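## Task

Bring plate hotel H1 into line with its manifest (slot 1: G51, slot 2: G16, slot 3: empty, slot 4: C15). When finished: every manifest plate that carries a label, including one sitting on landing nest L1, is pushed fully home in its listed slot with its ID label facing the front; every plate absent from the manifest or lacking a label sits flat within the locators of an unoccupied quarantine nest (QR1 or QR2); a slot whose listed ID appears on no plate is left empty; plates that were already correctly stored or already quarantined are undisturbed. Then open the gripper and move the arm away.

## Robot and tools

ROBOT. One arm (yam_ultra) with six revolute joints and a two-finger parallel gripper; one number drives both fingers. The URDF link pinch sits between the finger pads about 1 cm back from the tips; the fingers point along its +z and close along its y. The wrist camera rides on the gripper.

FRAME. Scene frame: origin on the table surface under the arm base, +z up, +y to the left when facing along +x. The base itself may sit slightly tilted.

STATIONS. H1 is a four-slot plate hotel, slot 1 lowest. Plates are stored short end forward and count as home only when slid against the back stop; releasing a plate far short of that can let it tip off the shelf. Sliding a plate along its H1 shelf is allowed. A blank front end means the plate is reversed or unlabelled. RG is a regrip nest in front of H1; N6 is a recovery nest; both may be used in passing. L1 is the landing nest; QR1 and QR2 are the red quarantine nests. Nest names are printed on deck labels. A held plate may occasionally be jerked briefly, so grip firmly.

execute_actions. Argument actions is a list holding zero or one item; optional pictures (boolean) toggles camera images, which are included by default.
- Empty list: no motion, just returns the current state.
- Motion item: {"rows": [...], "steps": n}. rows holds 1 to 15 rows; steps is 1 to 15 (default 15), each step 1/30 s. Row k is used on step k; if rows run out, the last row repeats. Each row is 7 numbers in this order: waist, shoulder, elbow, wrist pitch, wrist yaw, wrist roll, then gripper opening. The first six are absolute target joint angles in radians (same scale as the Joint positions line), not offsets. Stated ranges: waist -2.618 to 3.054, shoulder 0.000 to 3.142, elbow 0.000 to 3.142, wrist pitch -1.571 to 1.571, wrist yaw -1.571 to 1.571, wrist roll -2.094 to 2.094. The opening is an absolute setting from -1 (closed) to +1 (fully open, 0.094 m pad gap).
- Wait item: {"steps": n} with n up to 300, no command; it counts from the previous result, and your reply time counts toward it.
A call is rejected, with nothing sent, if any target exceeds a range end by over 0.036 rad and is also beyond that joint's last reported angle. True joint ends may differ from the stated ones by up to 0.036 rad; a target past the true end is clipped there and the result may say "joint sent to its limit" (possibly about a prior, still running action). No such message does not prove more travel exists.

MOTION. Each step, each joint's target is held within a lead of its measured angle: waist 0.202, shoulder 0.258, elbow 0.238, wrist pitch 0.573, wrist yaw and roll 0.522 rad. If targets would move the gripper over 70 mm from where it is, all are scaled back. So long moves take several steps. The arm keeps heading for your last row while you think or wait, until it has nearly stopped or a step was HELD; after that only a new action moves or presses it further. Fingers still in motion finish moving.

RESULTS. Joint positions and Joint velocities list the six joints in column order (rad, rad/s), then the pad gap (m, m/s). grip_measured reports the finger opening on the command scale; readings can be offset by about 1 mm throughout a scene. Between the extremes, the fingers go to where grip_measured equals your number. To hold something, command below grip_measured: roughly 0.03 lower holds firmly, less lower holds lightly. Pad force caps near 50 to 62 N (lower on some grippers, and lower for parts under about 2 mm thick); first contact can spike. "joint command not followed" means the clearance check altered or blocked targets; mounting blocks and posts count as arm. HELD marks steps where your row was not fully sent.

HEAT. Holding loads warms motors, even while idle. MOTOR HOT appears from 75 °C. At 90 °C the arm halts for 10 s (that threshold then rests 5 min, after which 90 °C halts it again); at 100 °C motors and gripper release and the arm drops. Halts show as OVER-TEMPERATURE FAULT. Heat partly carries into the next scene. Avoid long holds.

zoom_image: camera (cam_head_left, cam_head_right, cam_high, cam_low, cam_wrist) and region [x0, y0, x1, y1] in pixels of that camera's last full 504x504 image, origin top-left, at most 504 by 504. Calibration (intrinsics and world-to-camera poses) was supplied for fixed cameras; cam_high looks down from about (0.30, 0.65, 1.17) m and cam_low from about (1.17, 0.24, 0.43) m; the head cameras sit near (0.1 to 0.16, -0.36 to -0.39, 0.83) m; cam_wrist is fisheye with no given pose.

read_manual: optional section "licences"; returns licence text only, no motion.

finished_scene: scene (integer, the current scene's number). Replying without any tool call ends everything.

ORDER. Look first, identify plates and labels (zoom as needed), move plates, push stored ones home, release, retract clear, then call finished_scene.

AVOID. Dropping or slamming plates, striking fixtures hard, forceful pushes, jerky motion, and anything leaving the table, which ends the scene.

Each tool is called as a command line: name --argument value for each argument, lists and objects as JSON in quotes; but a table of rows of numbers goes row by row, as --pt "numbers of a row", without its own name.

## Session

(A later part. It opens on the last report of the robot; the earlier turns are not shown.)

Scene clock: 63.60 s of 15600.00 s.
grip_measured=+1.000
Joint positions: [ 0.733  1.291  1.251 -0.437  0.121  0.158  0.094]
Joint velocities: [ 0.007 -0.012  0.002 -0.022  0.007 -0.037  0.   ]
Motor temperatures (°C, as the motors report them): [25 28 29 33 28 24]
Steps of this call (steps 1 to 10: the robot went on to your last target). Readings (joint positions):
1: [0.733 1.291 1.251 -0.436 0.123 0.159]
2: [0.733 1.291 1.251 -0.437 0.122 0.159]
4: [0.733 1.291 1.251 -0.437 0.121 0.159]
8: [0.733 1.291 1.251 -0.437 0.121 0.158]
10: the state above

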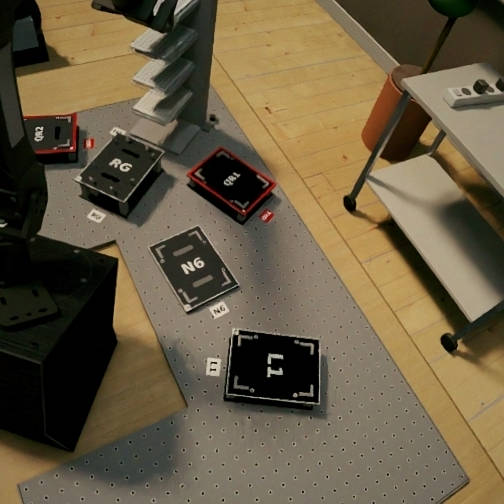

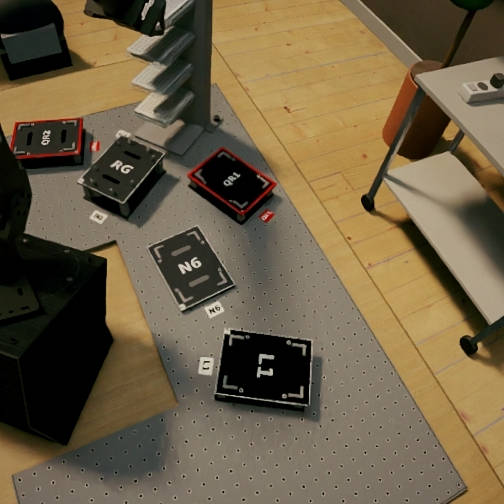

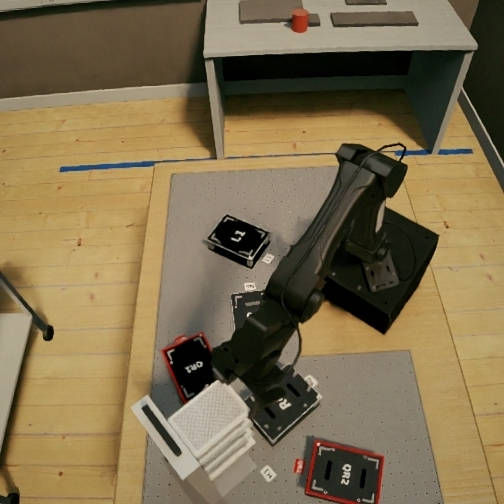

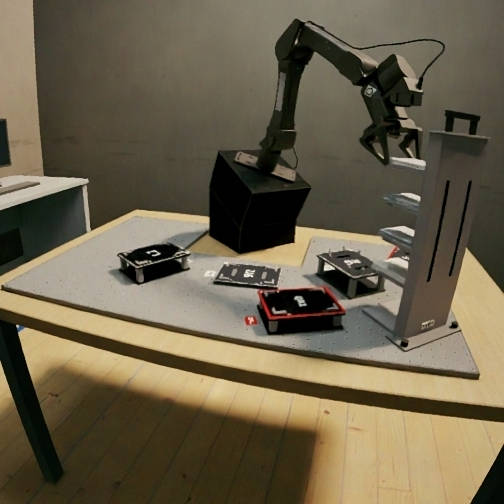

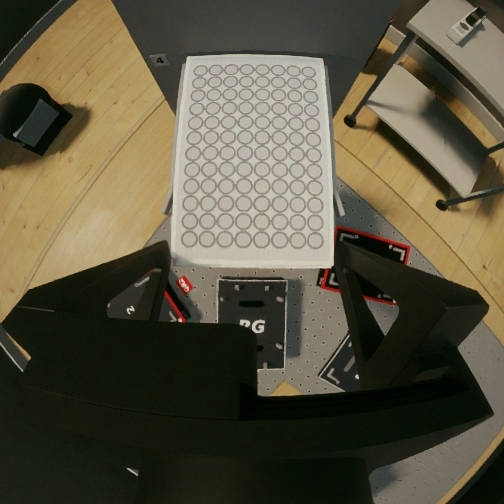

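execute_actions --actions '[{"rows":[[0.721,1.289,1.307,-0.439,0.13,0.152,1]]}]'

zoom_image --camera "cam_wrist" --region '[140,190,370,310]'

zoom_image --camera "cam_low" --region '[370,135,430,185]'

Scene clock: 65.37 s of 15600.00 s.
grip_measured=+1.000
Joint positions: [ 0.733  1.294  1.27  -0.442  0.121  0.158  0.094]
Joint velocities: [-0.012  0.007 -0.002 -0.022 -0.051 -0.066  0.   ]
Motor temperatures (°C, as the motors report them): [25 28 29 33 28 24]
Steps of this call (steps 1 to 15: the robot went on to your last target; steps 16 to 38: nothing new was sent; steps 39 to 53: all 15 steps of this action). Readings (joint positions):
39: [0.733 1.291 1.253 -0.440 0.121 0.158]
40: [0.733 1.292 1.257 -0.442 0.121 0.158]
42: [0.733 1.294 1.265 -0.442 0.121 0.158]
46: [0.733 1.294 1.270 -0.442 0.121 0.158]
53: the state above

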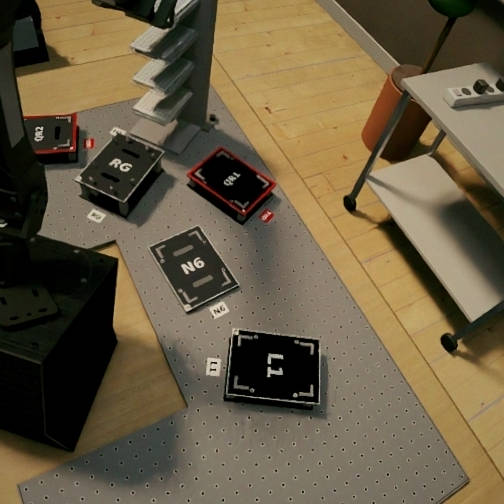

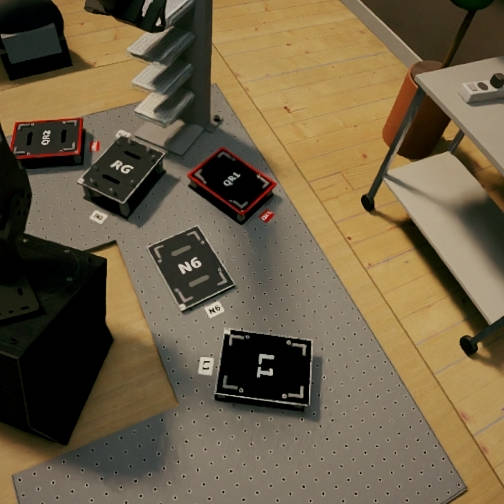

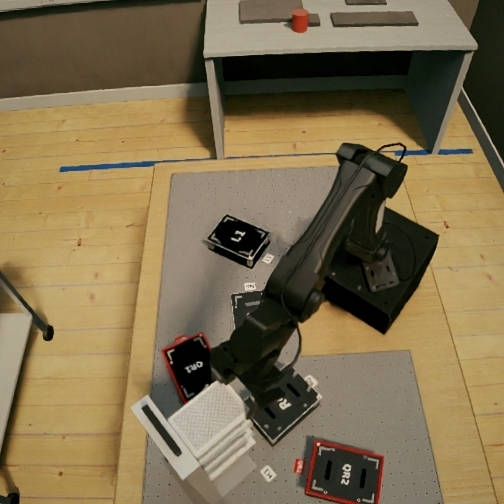

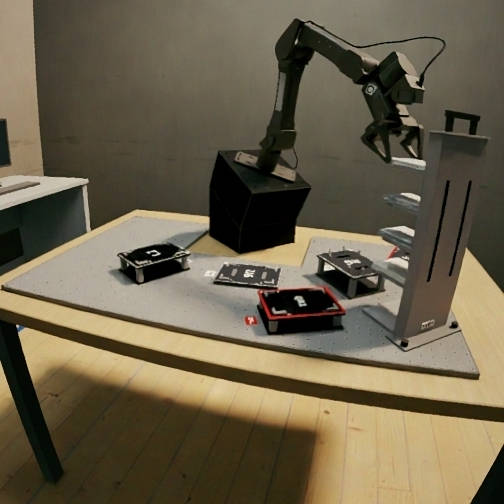

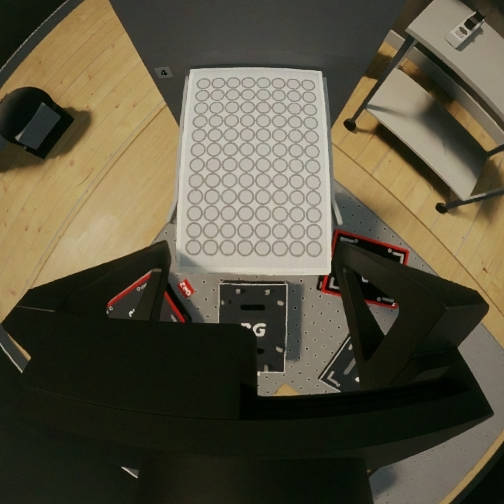

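Region (140, 190, 370, 310) of cam_wrist's 504x504 image, scaled by 2.191, with more detail than that image has; it fills the top 263 rows of this view, and the rest is white.

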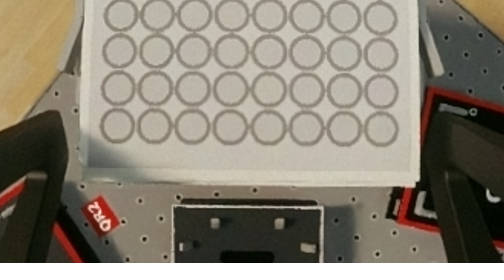

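Region (370, 135, 430, 185) of cam_low's 504x504 image, scaled by 8.400, with more detail than that image has.

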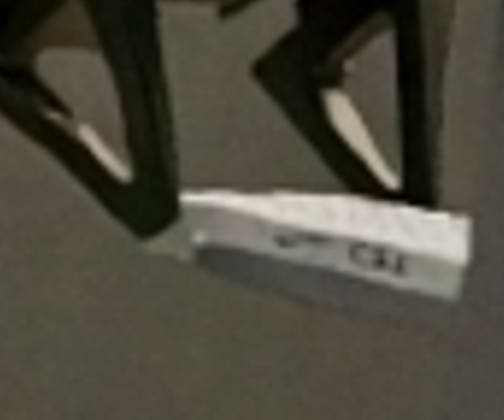

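execute_actions --actions '[{"rows":[[0.717,1.295,1.307,-0.439,0.13,0.152,1],[0.717,1.295,1.307,-0.439,0.13,0.152,1],[0.717,1.295,1.307,-0.439,0.13,0.152,1],[0.717,1.295,1.307,-0.439,0.13,0.152,1],[0.717,1.295,1.307,-0.439,0.13,0.152,1],[0.717,1.295,1.307,-0.439,0.13,0.152,0.93],[0.717,1.295,1.307,-0.439,0.13,0.152,0.89],[0.717,1.295,1.307,-0.439,0.13,0.152,0.86],[0.717,1.295,1.307,-0.439,0.13,0.152,0.83],[0.717,1.295,1.307,-0.439,0.13,0.152,0.8],[0.717,1.295,1.307,-0.439,0.13,0.152,0.78]]}]' --pictures false

Scene clock: 69.47 s of 15600.00 s.
grip_measured=+0.787
Joint positions: [ 0.727  1.294  1.27  -0.442  0.12   0.157  0.084]
Joint velocities: [-0.017 -0.007 -0.007 -0.007  0.051 -0.081 -0.   ]
Motor temperatures (°C, as the motors report them): [25 29 30 33 28 24]
Steps of this call (steps 1 to 15: the robot went on to your last target; steps 16 to 90: nothing new was sent; then 0.60 s passed at rest; steps 91 to 105: all 15 steps of this action). Readings (joint positions):
91: [0.732 1.294 1.270 -0.442 0.121 0.158]
92: [0.731 1.294 1.270 -0.442 0.121 0.158]
94: [0.728 1.294 1.270 -0.442 0.121 0.158]
98: [0.727 1.294 1.270 -0.442 0.121 0.158]
105: the state above

execute_actions --actions '[{"rows":[[0.722,1.295,1.307,-0.439,0.13,0.152,0.95],[0.722,1.295,1.307,-0.439,0.13,0.152,0.95],[0.722,1.295,1.307,-0.439,0.13,0.152,0.95],[0.722,1.304,1.307,-0.439,0.13,0.152,0.95]],"steps":12}]' --pictures false

Scene clock: 71.00 s of 15600.00 s.
grip_measured=+0.948
Joint positions: [ 0.727  1.31   1.27  -0.442  0.12   0.157  0.092]
Joint velocities: [-0.007  0.017  0.002  0.007 -0.066  0.051  0.   ]
Motor temperatures (°C, as the motors report them): [25 29 30 33 28 24]
Steps of this call (steps 1 to 15: the robot went on to your last target; steps 16 to 34: nothing new was sent; steps 35 to 46: all 12 steps of this action). Readings (joint positions):
35: [0.727 1.294 1.270 -0.442 0.120 0.157]
36: [0.727 1.294 1.270 -0.442 0.120 0.157]
38: [0.727 1.295 1.270 -0.442 0.120 0.157]
42: [0.727 1.305 1.270 -0.442 0.120 0.157]
46: the state above

execute_actions --actions '[{"rows":[[0.722,1.283,1.307,-0.439,0.13,0.152,0.95]],"steps":12}]' --pictures false

Scene clock: 76.43 s of 15600.00 s.
grip_measured=+0.948
Joint positions: [ 0.727  1.31   1.27  -0.442  0.12   0.157  0.092]
Joint velocities: [ 0.017  0.012 -0.012  0.007 -0.007 -0.022  0.   ]
Motor temperatures (°C, as the motors report them): [25 30 30 33 28 24]
Steps of this call (steps 1 to 15: the robot went on to your last target; steps 16 to 90: nothing new was sent; then 2.03 s passed at rest; steps 91 to 102: all 12 steps of this action). Readings (joint positions):
91: [0.727 1.310 1.270 -0.442 0.120 0.157]
92: [0.727 1.310 1.270 -0.442 0.120 0.157]
94: [0.727 1.310 1.270 -0.442 0.120 0.157]
98: [0.727 1.310 1.270 -0.442 0.120 0.157]
102: the state above

execute_actions --actions '[{"rows":[[0.722,1.26,1.307,-0.439,0.13,0.152,0.95],[0.722,1.272,1.307,-0.439,0.13,0.152,0.95]],"steps":12}]' --pictures false

Scene clock: 78.03 s of 15600.00 s.
grip_measured=+0.948
Joint positions: [ 0.727  1.299  1.27  -0.444  0.12   0.157  0.092]
Joint velocities: [ 0.012 -0.012 -0.002  0.022  0.007 -0.051  0.001]
Motor temperatures (°C, as the motors report them): [25 30 30 33 28 24]
Steps of this call (steps 1 to 15: the robot went on to your last target; steps 16 to 36: nothing new was sent; steps 37 to 48: all 12 steps of this action). Readings (joint positions):
37: [0.727 1.308 1.270 -0.442 0.120 0.157]
38: [0.727 1.306 1.270 -0.444 0.120 0.157]
40: [0.727 1.301 1.270 -0.444 0.120 0.157]
44: [0.727 1.299 1.270 -0.444 0.120 0.157]
48: the state above

execute_actions --actions '[{"rows":[[0.722,1.272,1.307,-0.439,0.13,0.152,0.9],[0.722,1.272,1.307,-0.439,0.13,0.152,0.87],[0.722,1.272,1.307,-0.439,0.13,0.152,0.84],[0.722,1.272,1.307,-0.439,0.13,0.152,0.81],[0.722,1.272,1.307,-0.439,0.13,0.152,0.79],[0.722,1.272,1.307,-0.439,0.13,0.152,0.76]],"steps":12}]'

zoom_image --camera "cam_low" --region '[370,135,430,185]'

Scene clock: 80.50 s of 15600.00 s.
grip_measured=+0.776
Joint positions: [ 0.727  1.299  1.27  -0.444  0.119  0.157  0.083]
Joint velocities: [-0.002 -0.002 -0.002  0.007  0.022 -0.037 -0.   ]
Motor temperatures (°C, as the motors report them): [25 31 30 33 28 24]
Steps of this call (steps 1 to 15: the robot went on to your last target; steps 16 to 62: nothing new was sent; steps 63 to 74: all 12 steps of this action). Readings (joint positions):
63: [0.727 1.299 1.270 -0.444 0.120 0.157]
64: [0.727 1.299 1.270 -0.444 0.120 0.157]
66: [0.727 1.299 1.270 -0.444 0.119 0.157]
70: [0.727 1.299 1.270 -0.444 0.119 0.157]
74: the state above

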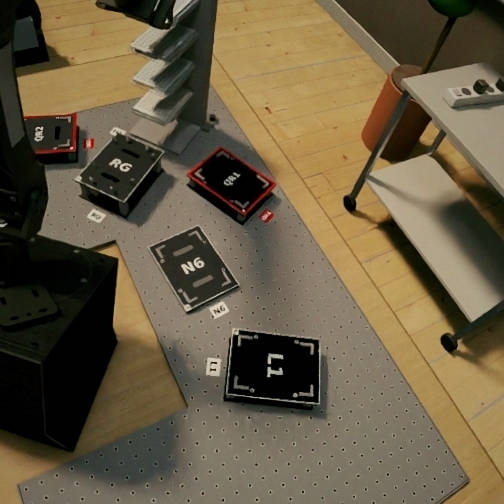

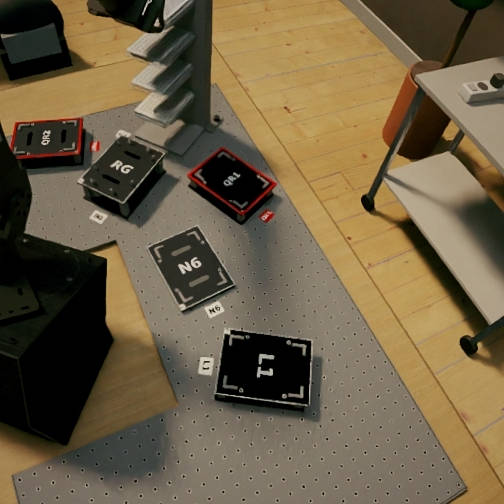

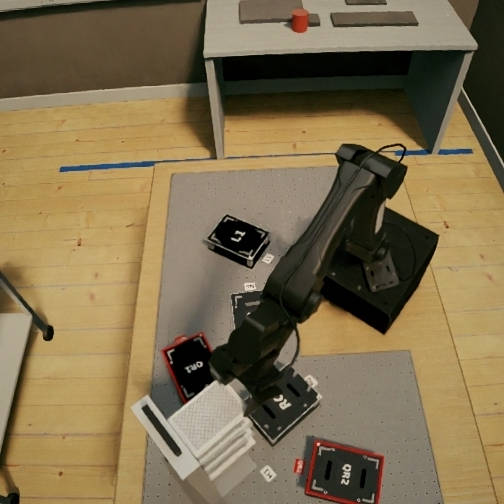

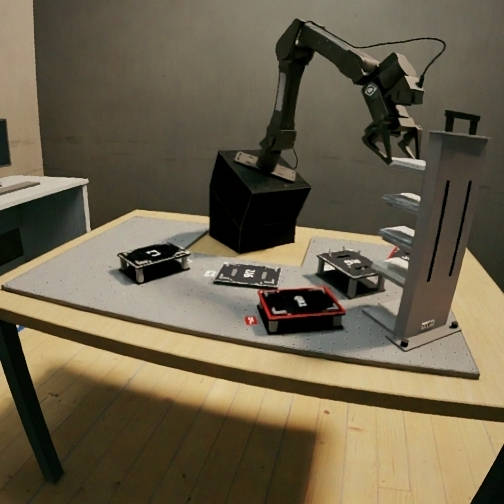

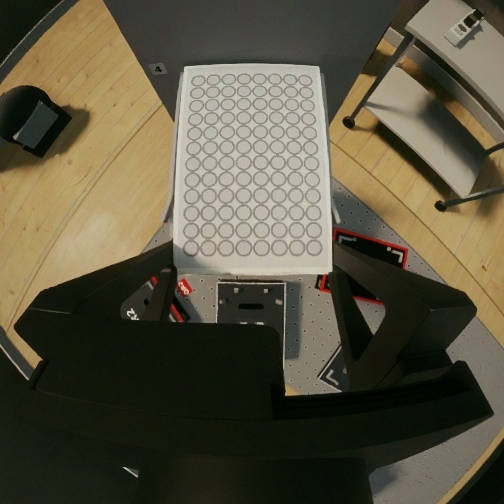

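Region (370, 135, 430, 185) of cam_low's 504x504 image, scaled by 8.400, with more detail than that image has.

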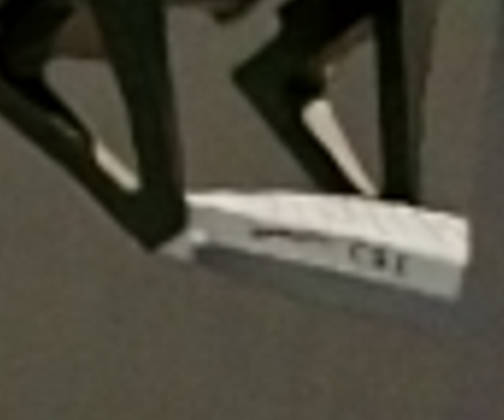

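execute_actions --actions '[{"rows":[[0.722,1.272,1.307,-0.439,0.13,0.152,0.73],[0.722,1.272,1.307,-0.439,0.13,0.152,0.73],[0.722,1.272,1.307,-0.439,0.13,0.152,0.73],[0.722,1.272,1.307,-0.439,0.13,0.152,0.73],[0.73,1.26,1.3,-0.445,0.133,0.16,0.73],[0.735,1.255,1.3,-0.45,0.135,0.163,0.73],[0.738,1.25,1.3,-0.455,0.137,0.165,0.73],[0.74,1.245,1.3,-0.46,0.138,0.165,0.73]]}]' --pictures false

execute_actions --actions '[{"rows":[[0.745,1.225,1.27,-0.462,0.145,0.17,0.73],[0.751,1.205,1.25,-0.464,0.152,0.173,0.73],[0.757,1.185,1.23,-0.466,0.158,0.176,0.73],[0.763,1.165,1.21,-0.468,0.164,0.179,0.73],[0.769,1.145,1.19,-0.47,0.17,0.182,0.73],[0.775,1.125,1.17,-0.472,0.176,0.185,0.73],[0.781,1.105,1.15,-0.474,0.182,0.188,0.73],[0.787,1.085,1.13,-0.476,0.188,0.191,0.73],[0.793,1.065,1.11,-0.478,0.194,0.194,0.73],[0.8,1.045,1.09,-0.478,0.2,0.197,0.73],[0.807,1.025,1.07,-0.478,0.206,0.2,0.73],[0.814,1.005,1.05,-0.478,0.212,0.203,0.73],[0.82,0.985,1.03,-0.478,0.218,0.206,0.73],[0.826,0.97,1.012,-0.478,0.222,0.206,0.73],[0.832,0.955,0.995,-0.478,0.222,0.206,0.73]]}]'

Scene clock: 88.70 s of 15600.00 s.
grip_measured=+0.763
Joint positions: [ 0.731  1.273  1.27  -0.462  0.123  0.159  0.083]
Joint velocities: [ 0.002 -0.002 -0.007 -0.022 -0.007  0.022 -0.   ]
Motor temperatures (°C, as the motors report them): [25 32 31 33 28 24]
Steps of this call (steps 1 to 15: the robot went on to your last target; steps 16 to 90: nothing new was sent; then 4.70 s passed at rest; steps 91 to 105: all 15 steps of this action). Readings (joint positions):
91: [0.727 1.299 1.270 -0.444 0.119 0.157]
92: [0.727 1.299 1.270 -0.444 0.119 0.157]
94: [0.727 1.299 1.270 -0.444 0.119 0.157]
98: [0.728 1.290 1.270 -0.452 0.120 0.157]
105: the state above

Scene clock: 89.20 s of 15600.00 s.
grip_measured=+0.763
Joint positions: [ 0.814  1.027  1.008 -0.52   0.173  0.205  0.083]
Joint velocities: [ 0.149 -0.432 -0.569 -0.139  0.11   0.037  0.   ]
Motor temperatures (°C, as the motors report them): [25 32 31 33 28 24]
Steps of this call (steps 1 to 15: all 15 steps of this action). Readings (joint positions):
1: [0.732 1.271 1.270 -0.463 0.124 0.159]
2: [0.733 1.266 1.267 -0.465 0.127 0.161]
4: [0.742 1.239 1.243 -0.466 0.134 0.164]
8: [0.768 1.148 1.169 -0.473 0.152 0.174]
15: the state above

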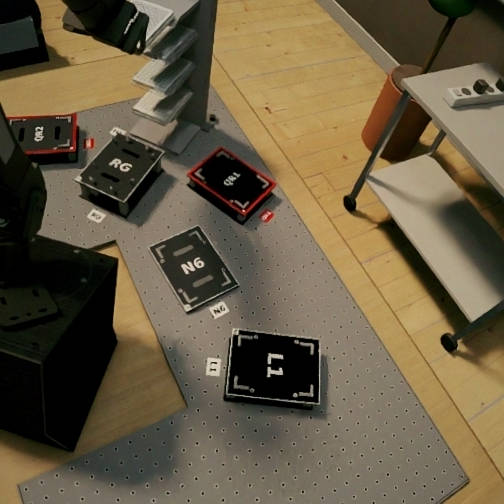

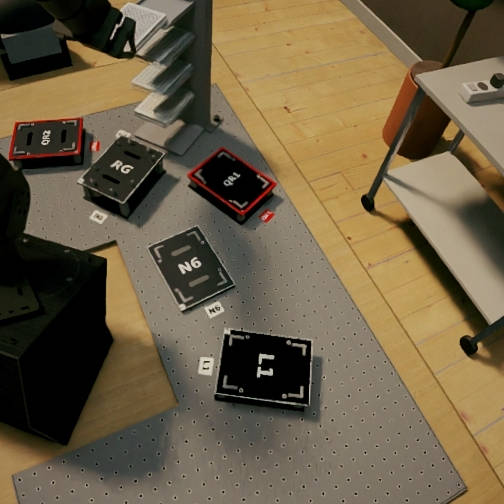

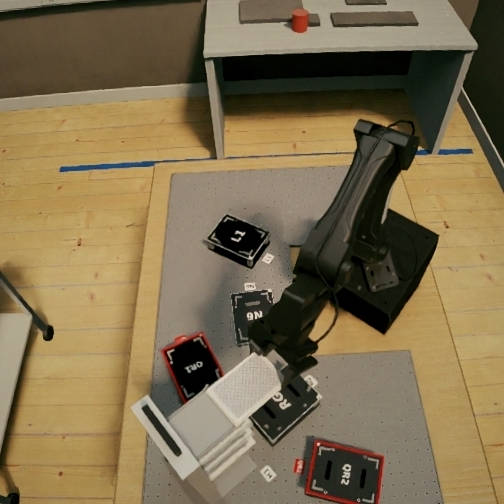

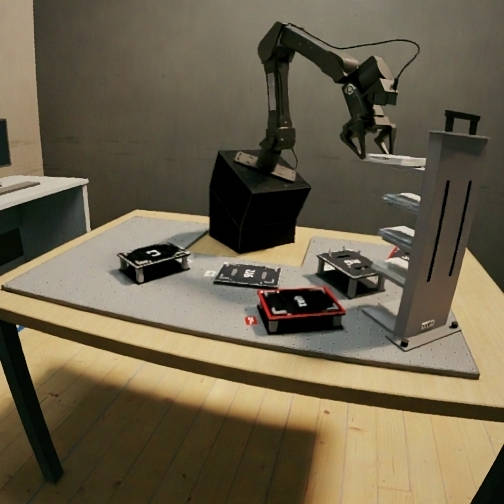

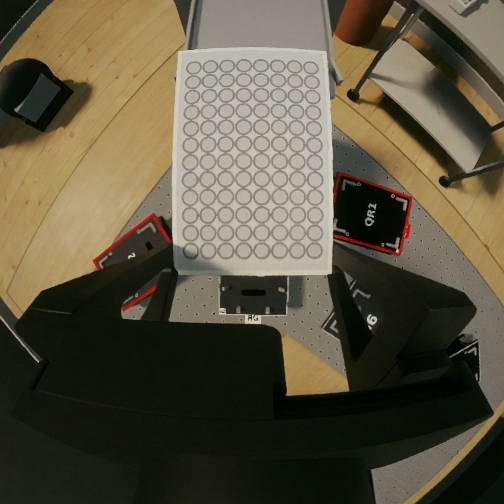

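execute_actions --actions '[{"rows":[[0.842,0.93,0.985,-0.47,0.235,0.213,0.72],[0.852,0.91,0.97,-0.47,0.245,0.219,0.72],[0.862,0.89,0.955,-0.47,0.255,0.225,0.72],[0.873,0.87,0.94,-0.475,0.266,0.231,0.72],[0.884,0.85,0.92,-0.48,0.277,0.237,0.72],[0.895,0.83,0.9,-0.485,0.288,0.243,0.72],[0.907,0.81,0.88,-0.49,0.299,0.249,0.72],[0.919,0.79,0.86,-0.495,0.31,0.255,0.72],[0.931,0.77,0.84,-0.5,0.321,0.261,0.72],[0.943,0.75,0.82,-0.505,0.332,0.267,0.72],[0.955,0.735,0.8,-0.51,0.343,0.273,0.72],[0.967,0.72,0.78,-0.515,0.354,0.279,0.72],[0.979,0.705,0.76,-0.52,0.365,0.285,0.72],[0.99,0.69,0.745,-0.523,0.37,0.287,0.72],[0.997,0.68,0.735,-0.523,0.37,0.287,0.72]]}]' --pictures false

execute_actions --actions '[{"rows":[[0.99,0.69,0.72,-0.47,0.365,0.28,0.72],[0.985,0.7,0.69,-0.42,0.36,0.278,0.72],[0.98,0.71,0.66,-0.37,0.355,0.276,0.72],[0.977,0.72,0.63,-0.32,0.35,0.274,0.72],[0.974,0.735,0.6,-0.27,0.345,0.272,0.72],[0.971,0.75,0.57,-0.22,0.34,0.27,0.72],[0.968,0.77,0.54,-0.17,0.335,0.268,0.72],[0.965,0.79,0.51,-0.12,0.33,0.266,0.72],[0.962,0.81,0.48,-0.07,0.327,0.264,0.72],[0.959,0.835,0.45,-0.02,0.324,0.262,0.72],[0.956,0.86,0.42,0.03,0.321,0.26,0.72],[0.952,0.885,0.39,0.08,0.318,0.258,0.72],[0.948,0.91,0.36,0.13,0.315,0.256,0.72],[0.944,0.935,0.33,0.18,0.312,0.256,0.72],[0.94,0.96,0.3,0.21,0.312,0.256,0.72]]}]' --pictures false

execute_actions --actions '[{"steps":15}]'

Scene clock: 94.37 s of 15600.00 s.
grip_measured=+0.763
Joint positions: [ 0.972  0.722  0.765 -0.517  0.322  0.265  0.083]
Joint velocities: [ 0.286 -0.344 -0.52  -0.212  0.198  0.139 -0.001]
Motor temperatures (°C, as the motors report them): [25 31 30 33 28 24]
Steps of this call (steps 1 to 30: the robot went on to your last target; steps 31 to 90: nothing new was sent; then 1.67 s passed at rest; steps 91 to 105: all 15 steps of this action). Readings (joint positions):
91: [0.825 0.973 0.983 -0.508 0.208 0.206]
92: [0.829 0.968 0.980 -0.506 0.213 0.207]
94: [0.845 0.939 0.965 -0.502 0.224 0.212]
98: [0.891 0.846 0.903 -0.500 0.256 0.229]
105: the state above

Scene clock: 94.87 s of 15600.00 s.
grip_measured=+0.763
Joint positions: [ 0.956  0.92   0.358 -0.002  0.321  0.265  0.083]
Joint velocities: [-0.11   0.716 -0.857  1.253 -0.066  0.037 -0.   ]
Motor temperatures (°C, as the motors report them): [25 31 30 33 28 24]
Steps of this call (steps 1 to 15: all 15 steps of this action). Readings (joint positions):
1: [0.979 0.713 0.747 -0.518 0.327 0.267]
2: [0.981 0.710 0.731 -0.509 0.329 0.268]
4: [0.981 0.711 0.686 -0.460 0.333 0.268]
8: [0.980 0.750 0.572 -0.312 0.333 0.268]
15: the state above

Scene clock: 95.37 s of 15600.00 s.
grip_measured=+0.763
Joint positions: [0.949 0.967 0.291 0.171 0.315 0.262 0.083]
Joint velocities: [-0.012 -0.017 -0.002  0.022 -0.022 -0.037 -0.001]
Motor temperatures (°C, as the motors report them): [25 31 30 33 28 24]
Steps of this call (steps 1 to 15: the robot went on to your last target). Readings (joint positions):
1: [0.953 0.941 0.332 0.031 0.319 0.264]
2: [0.951 0.956 0.312 0.051 0.318 0.263]
4: [0.949 0.967 0.293 0.075 0.316 0.263]
8: [0.949 0.967 0.291 0.134 0.315 0.262]
15: the state above

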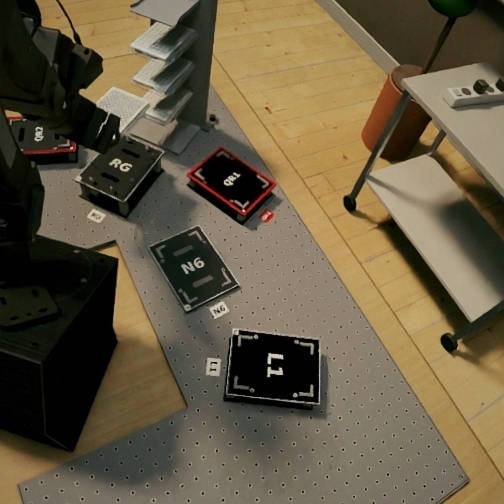

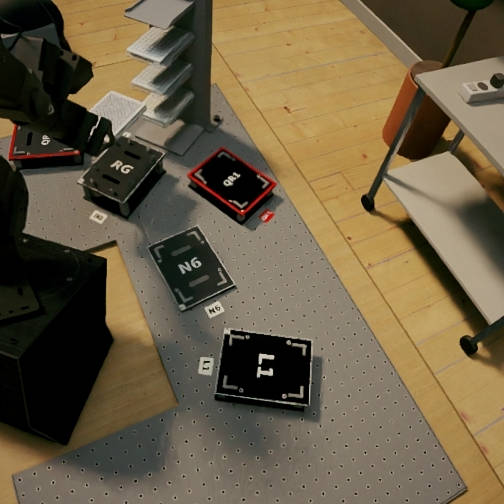

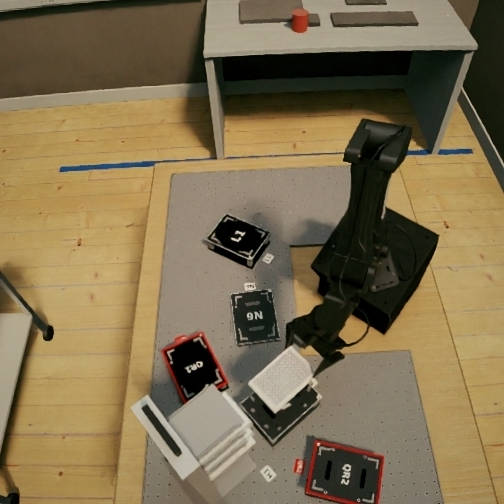

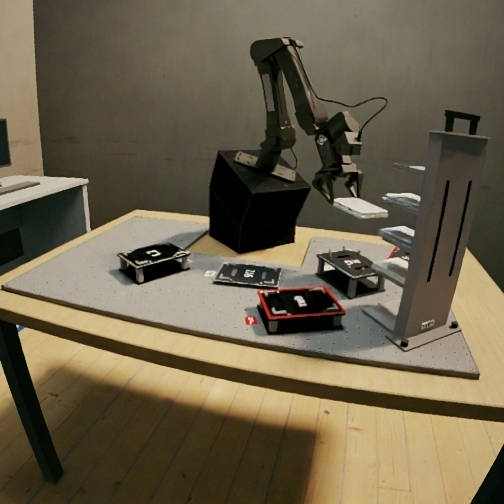

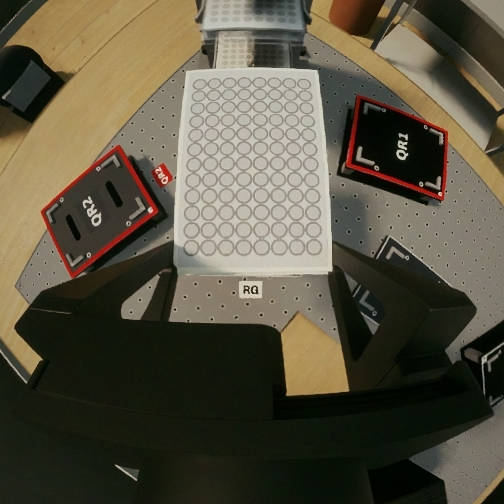

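execute_actions --actions '[{"rows":[[0.938,0.96,0.295,0.26,0.31,0.254,0.72],[0.936,0.97,0.29,0.3,0.308,0.253,0.72],[0.934,0.99,0.285,0.34,0.306,0.252,0.72],[0.932,1.02,0.28,0.38,0.304,0.251,0.72],[0.93,1.05,0.277,0.42,0.302,0.25,0.72],[0.928,1.085,0.274,0.46,0.3,0.249,0.72],[0.926,1.12,0.271,0.5,0.298,0.248,0.72],[0.924,1.155,0.268,0.54,0.296,0.247,0.72],[0.922,1.19,0.265,0.575,0.294,0.246,0.72],[0.92,1.225,0.262,0.61,0.292,0.245,0.72],[0.918,1.26,0.26,0.645,0.29,0.244,0.72],[0.916,1.295,0.26,0.68,0.288,0.243,0.72],[0.914,1.33,0.26,0.715,0.286,0.242,0.72],[0.912,1.365,0.26,0.75,0.284,0.241,0.72],[0.91,1.4,0.26,0.785,0.282,0.24,0.72]]}]' --pictures false

execute_actions --actions '[{"rows":[[0.908,1.435,0.26,0.82,0.28,0.238,0.72],[0.906,1.47,0.26,0.855,0.279,0.237,0.72],[0.904,1.505,0.26,0.89,0.278,0.236,0.72],[0.902,1.54,0.26,0.925,0.277,0.235,0.72],[0.9,1.575,0.26,0.96,0.276,0.234,0.72],[0.898,1.61,0.26,0.995,0.275,0.233,0.72],[0.896,1.645,0.26,1.03,0.274,0.232,0.72],[0.895,1.68,0.26,1.065,0.273,0.231,0.72],[0.894,1.715,0.26,1.1,0.272,0.23,0.72],[0.893,1.75,0.26,1.13,0.272,0.23,0.72],[0.892,1.78,0.26,1.15,0.272,0.23,0.72],[0.891,1.805,0.26,1.16,0.272,0.23,0.72],[0.89,1.825,0.26,1.16,0.272,0.23,0.72],[0.89,1.84,0.26,1.16,0.272,0.23,0.72],[0.89,1.85,0.26,1.16,0.272,0.23,0.72]]}]' --pictures false

execute_actions --actions '[{"steps":12}]'

zoom_image --camera "cam_low" --region '[290,190,410,300]'

Scene clock: 100.83 s of 15600.00 s.
grip_measured=+0.722
Joint positions: [0.923 1.339 0.278 0.618 0.295 0.251 0.081]
Joint velocities: [-0.051  1.018 -0.022  0.96   0.007 -0.022 -0.001]
Motor temperatures (°C, as the motors report them): [25 31 30 34 28 24]
Steps of this call (steps 1 to 15: the robot went on to your last target; steps 16 to 120: nothing new was sent; then 0.97 s passed at rest; steps 121 to 135: all 15 steps of this action). Readings (joint positions):
121: [0.948 0.972 0.285 0.190 0.305 0.262]
122: [0.948 0.972 0.285 0.201 0.305 0.261]
124: [0.946 0.982 0.285 0.247 0.305 0.260]
128: [0.937 1.088 0.285 0.384 0.305 0.257]
135: the state above

Scene clock: 101.33 s of 15600.00 s.
grip_measured=+0.722
Joint positions: [0.899 1.825 0.277 1.074 0.279 0.237 0.081]
Joint velocities: [-0.022  0.486 -0.007  0.315 -0.051 -0.007 -0.   ]
Motor temperatures (°C, as the motors report them): [25 30 30 34 28 24]
Steps of this call (steps 1 to 15: all 15 steps of this action). Readings (joint positions):
1: [0.921 1.374 0.277 0.651 0.293 0.249]
2: [0.919 1.410 0.277 0.685 0.292 0.248]
4: [0.915 1.479 0.277 0.755 0.289 0.246]
8: [0.907 1.619 0.277 0.895 0.284 0.241]
15: the state above

Scene clock: 101.73 s of 15600.00 s.
grip_measured=+0.722
Joint positions: [0.899 1.849 0.277 1.131 0.278 0.236 0.081]
Joint velocities: [ 0.017 -0.002  0.007 -0.007  0.007 -0.037  0.001]
Motor temperatures (°C, as the motors report them): [25 30 30 34 28 24]
Steps of this call (steps 1 to 12: the robot went on to your last target). Readings (joint positions):
1: [0.899 1.838 0.277 1.082 0.279 0.237]
2: [0.899 1.846 0.277 1.088 0.278 0.237]
4: [0.899 1.849 0.277 1.100 0.278 0.236]
8: [0.899 1.849 0.277 1.123 0.278 0.236]
12: the state above

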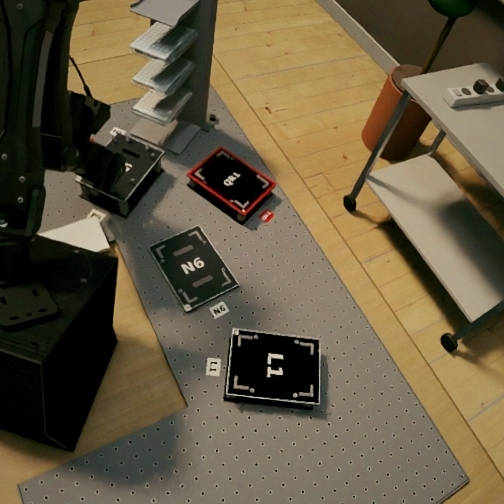

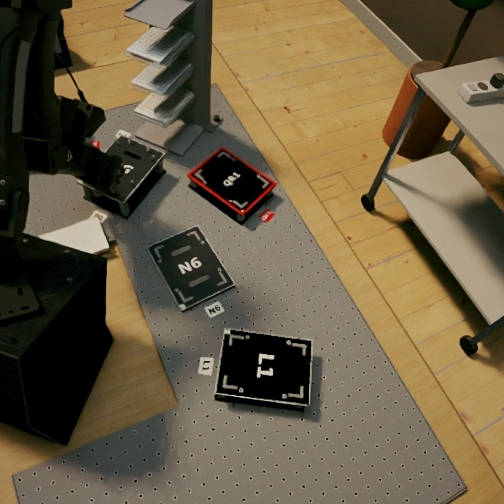

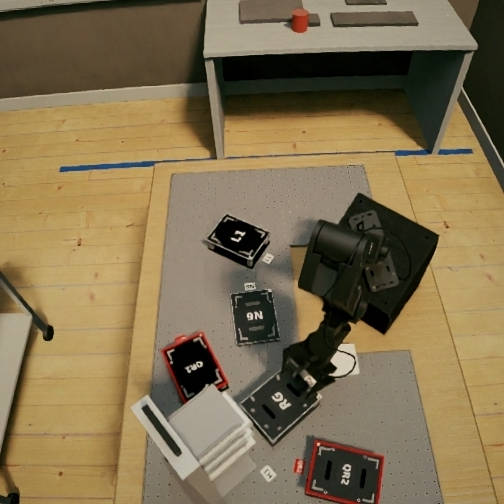

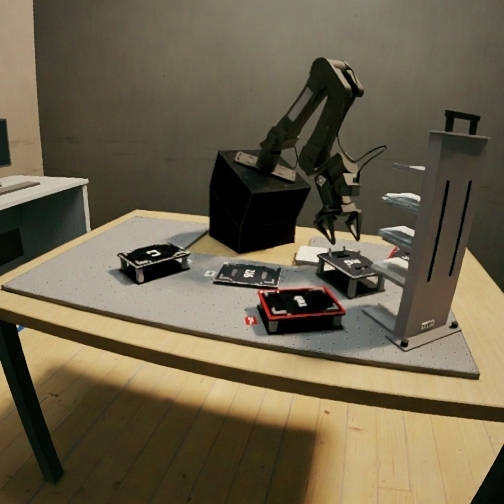

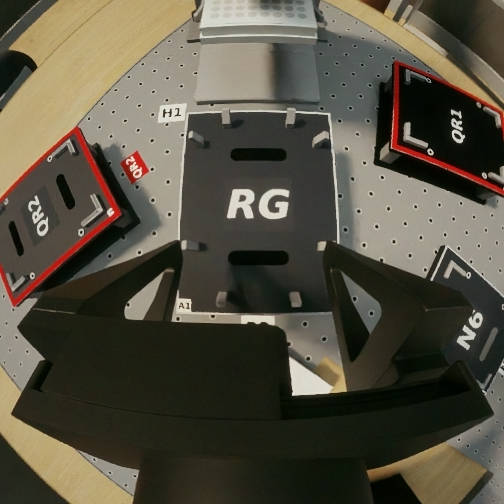

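Region (290, 190, 410, 300) of cam_low's 504x504 image, scaled by 4.200, with more detail than that image has; it fills the top 462 rows of this view, and the rest is white.

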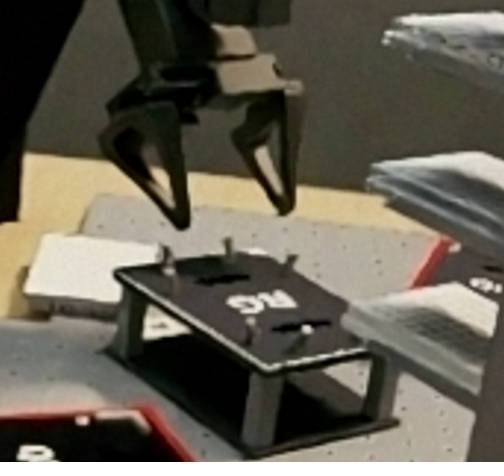

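execute_actions --actions '[{"rows":[[0.88,1.7,0.3,1.0,0.2,0.2,1],[0.88,1.7,0.3,1.0,0.2,0.2,1],[0.86,1.5,0.3,0.9,0.2,0.15,1],[0.86,1.5,0.3,0.8,0.2,0.15,1],[0.84,1.3,0.3,0.6,0.1,0.1,1],[0.84,1.3,0.3,0.6,0.1,0.1,1],[0.8,1.1,0.3,0.3,0.1,0.05,1],[0.8,1.1,0.3,0.3,0.05,0.05,1],[0.76,0.9,0.3,0,0,0,1],[0.76,0.9,0.3,0,0,0,1],[0.72,0.7,0.3,-0.4,-0.01,-0.005,1]]}]' --pictures false

execute_actions --actions '[{"steps":25}]'

Scene clock: 110.63 s of 15600.00 s.
grip_measured=+1.000
Joint positions: [ 0.728  0.726  0.289 -0.013  0.039  0.03   0.094]
Joint velocities: [-0.032 -0.872  0.007 -2.293 -0.168 -0.271  0.   ]
Motor temperatures (°C, as the motors report them): [25 30 29 34 28 24]
Steps of this call (steps 1 to 30: the robot went on to your last target; steps 31 to 90: nothing new was sent; then 5.40 s passed at rest; steps 91 to 105: all 15 steps of this action). Readings (joint positions):
91: [0.897 1.830 0.277 1.109 0.267 0.232]
92: [0.894 1.794 0.277 1.069 0.254 0.226]
94: [0.882 1.660 0.278 0.969 0.233 0.203]
98: [0.832 1.297 0.288 0.674 0.152 0.131]
105: the state above

Scene clock: 111.47 s of 15600.00 s.
grip_measured=+1.000
Joint positions: [ 0.728  0.706  0.289 -0.395  0.001  0.001  0.094]
Joint velocities: [-0.012  0.002 -0.007  0.022 -0.007  0.051  0.   ]
Motor temperatures (°C, as the motors report them): [25 30 29 34 28 24]
Steps of this call (steps 1 to 25: the robot went on to your last target). Readings (joint positions):
1: [0.728 0.708 0.289 -0.082 0.031 0.024]
2: [0.728 0.706 0.289 -0.144 0.025 0.020]
4: [0.728 0.706 0.289 -0.247 0.016 0.013]
8: [0.728 0.706 0.289 -0.345 0.007 0.006]
25: the state above

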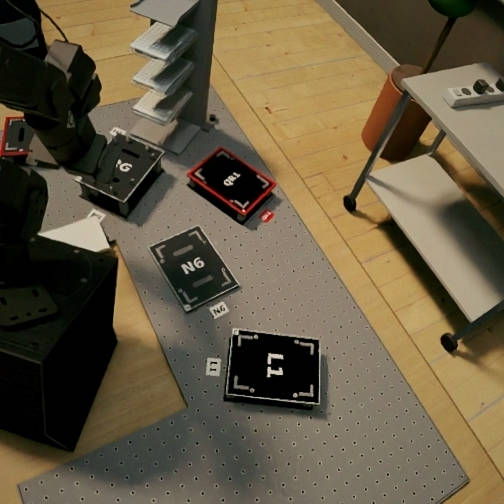

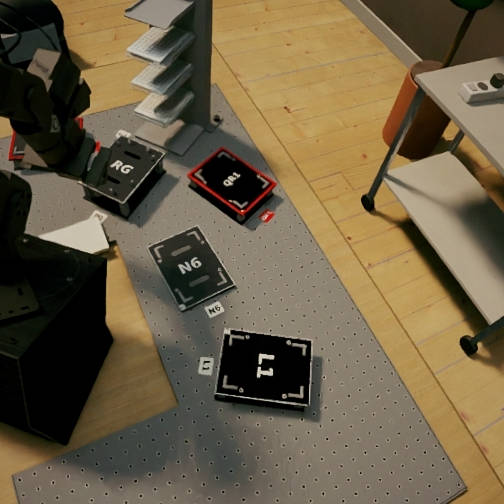

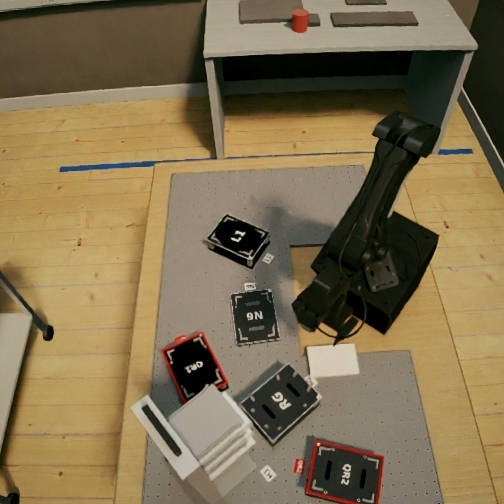

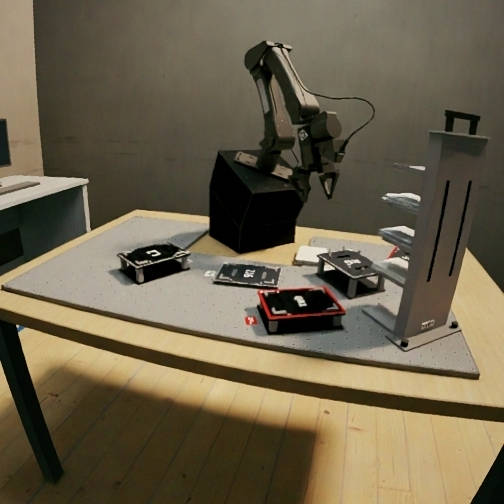

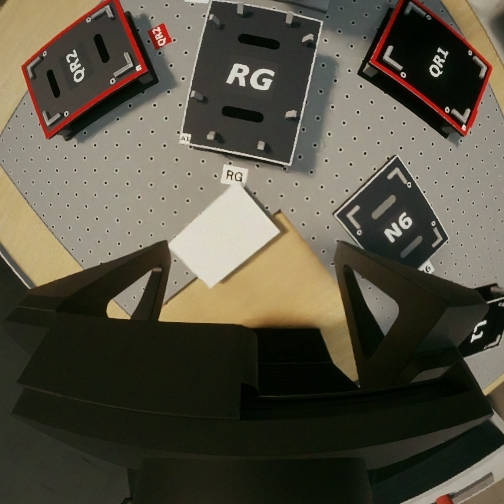

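execute_actions --actions '[{"rows":[[0.72,0.8,0.34,-0.4,0,0.3,1],[0.72,0.88,0.37,-0.4,0,0.5,1],[0.72,0.96,0.4,-0.4,0,0.7,1],[0.72,1.04,0.43,-0.35,0,0.86,1],[0.72,1.12,0.46,-0.3,0,0.86,1],[0.72,1.2,0.46,-0.2,0,0.86,1],[0.72,1.28,0.46,-0.1,0,0.86,1],[0.72,1.36,0.46,0,0,0.86,1],[0.72,1.44,0.46,0.08,0,0.86,1],[0.72,1.52,0.46,0.15,0,0.86,1],[0.72,1.58,0.46,0.15,0,0.86,1],[0.72,1.63,0.46,0.15,0,0.86,1],[0.72,1.67,0.46,0.15,0,0.86,1],[0.72,1.7,0.46,0.15,0,0.86,1]]}]' --pictures false

execute_actions --actions '[{"steps":20}]'

Scene clock: 122.27 s of 15600.00 s.
grip_measured=+1.000
Joint positions: [0.728 1.678 0.449 0.057 0.001 0.808 0.094]
Joint velocities: [-0.007  0.906  0.002  0.256 -0.066  0.3    0.   ]
Motor temperatures (°C, as the motors report them): [25 29 29 33 28 24]
Steps of this call (steps 1 to 15: the robot went on to your last target; steps 16 to 90: nothing new was sent; then 7.30 s passed at rest; steps 91 to 105: all 15 steps of this action). Readings (joint positions):
91: [0.728 0.718 0.292 -0.396 0.001 0.045]
92: [0.728 0.758 0.305 -0.397 0.001 0.125]
94: [0.728 0.897 0.351 -0.397 0.001 0.321]
98: [0.728 1.221 0.434 -0.252 0.001 0.633]
105: the state above

Scene clock: 122.93 s of 15600.00 s.
grip_measured=+1.000
Joint positions: [0.728 1.71  0.449 0.134 0.001 0.853 0.094]
Joint velocities: [ 0.002  0.017 -0.012 -0.037 -0.022 -0.051  0.   ]
Motor temperatures (°C, as the motors report them): [25 29 29 33 28 24]
Steps of this call (steps 1 to 20: the robot went on to your last target). Readings (joint positions):
1: [0.728 1.700 0.449 0.063 0.001 0.817]
2: [0.728 1.709 0.449 0.068 0.001 0.825]
4: [0.728 1.710 0.449 0.087 0.001 0.835]
8: [0.728 1.710 0.449 0.119 0.001 0.846]
20: the state above

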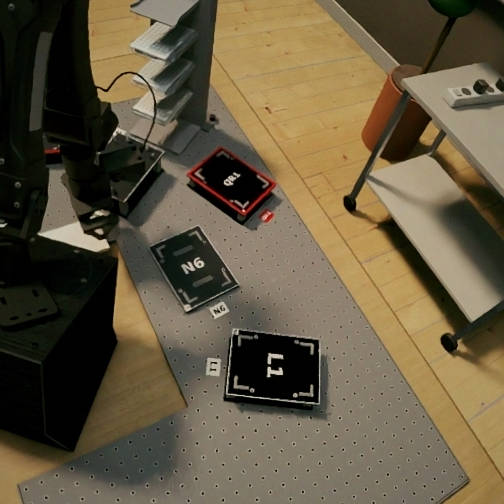

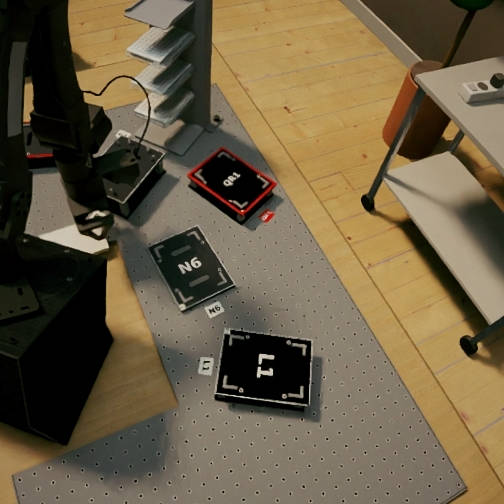

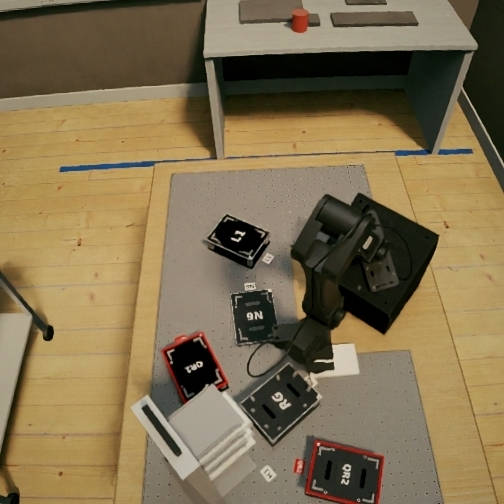

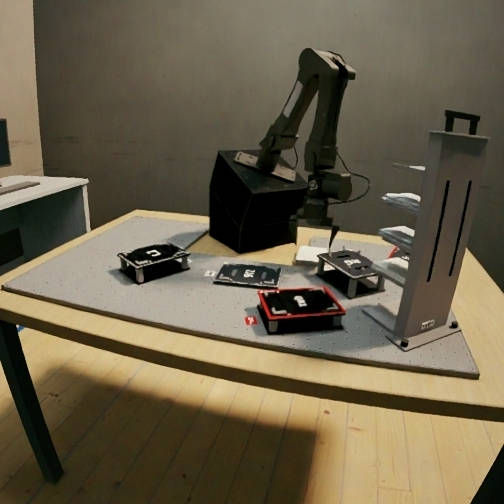

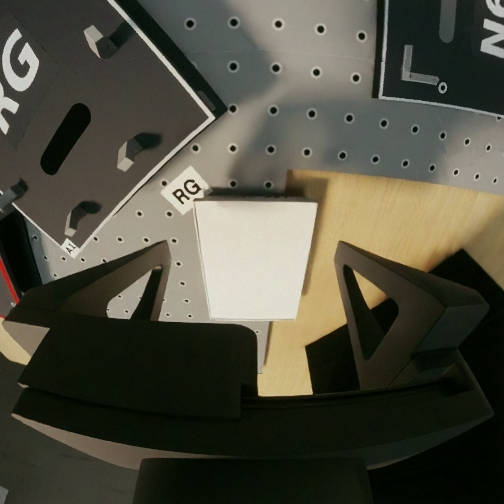

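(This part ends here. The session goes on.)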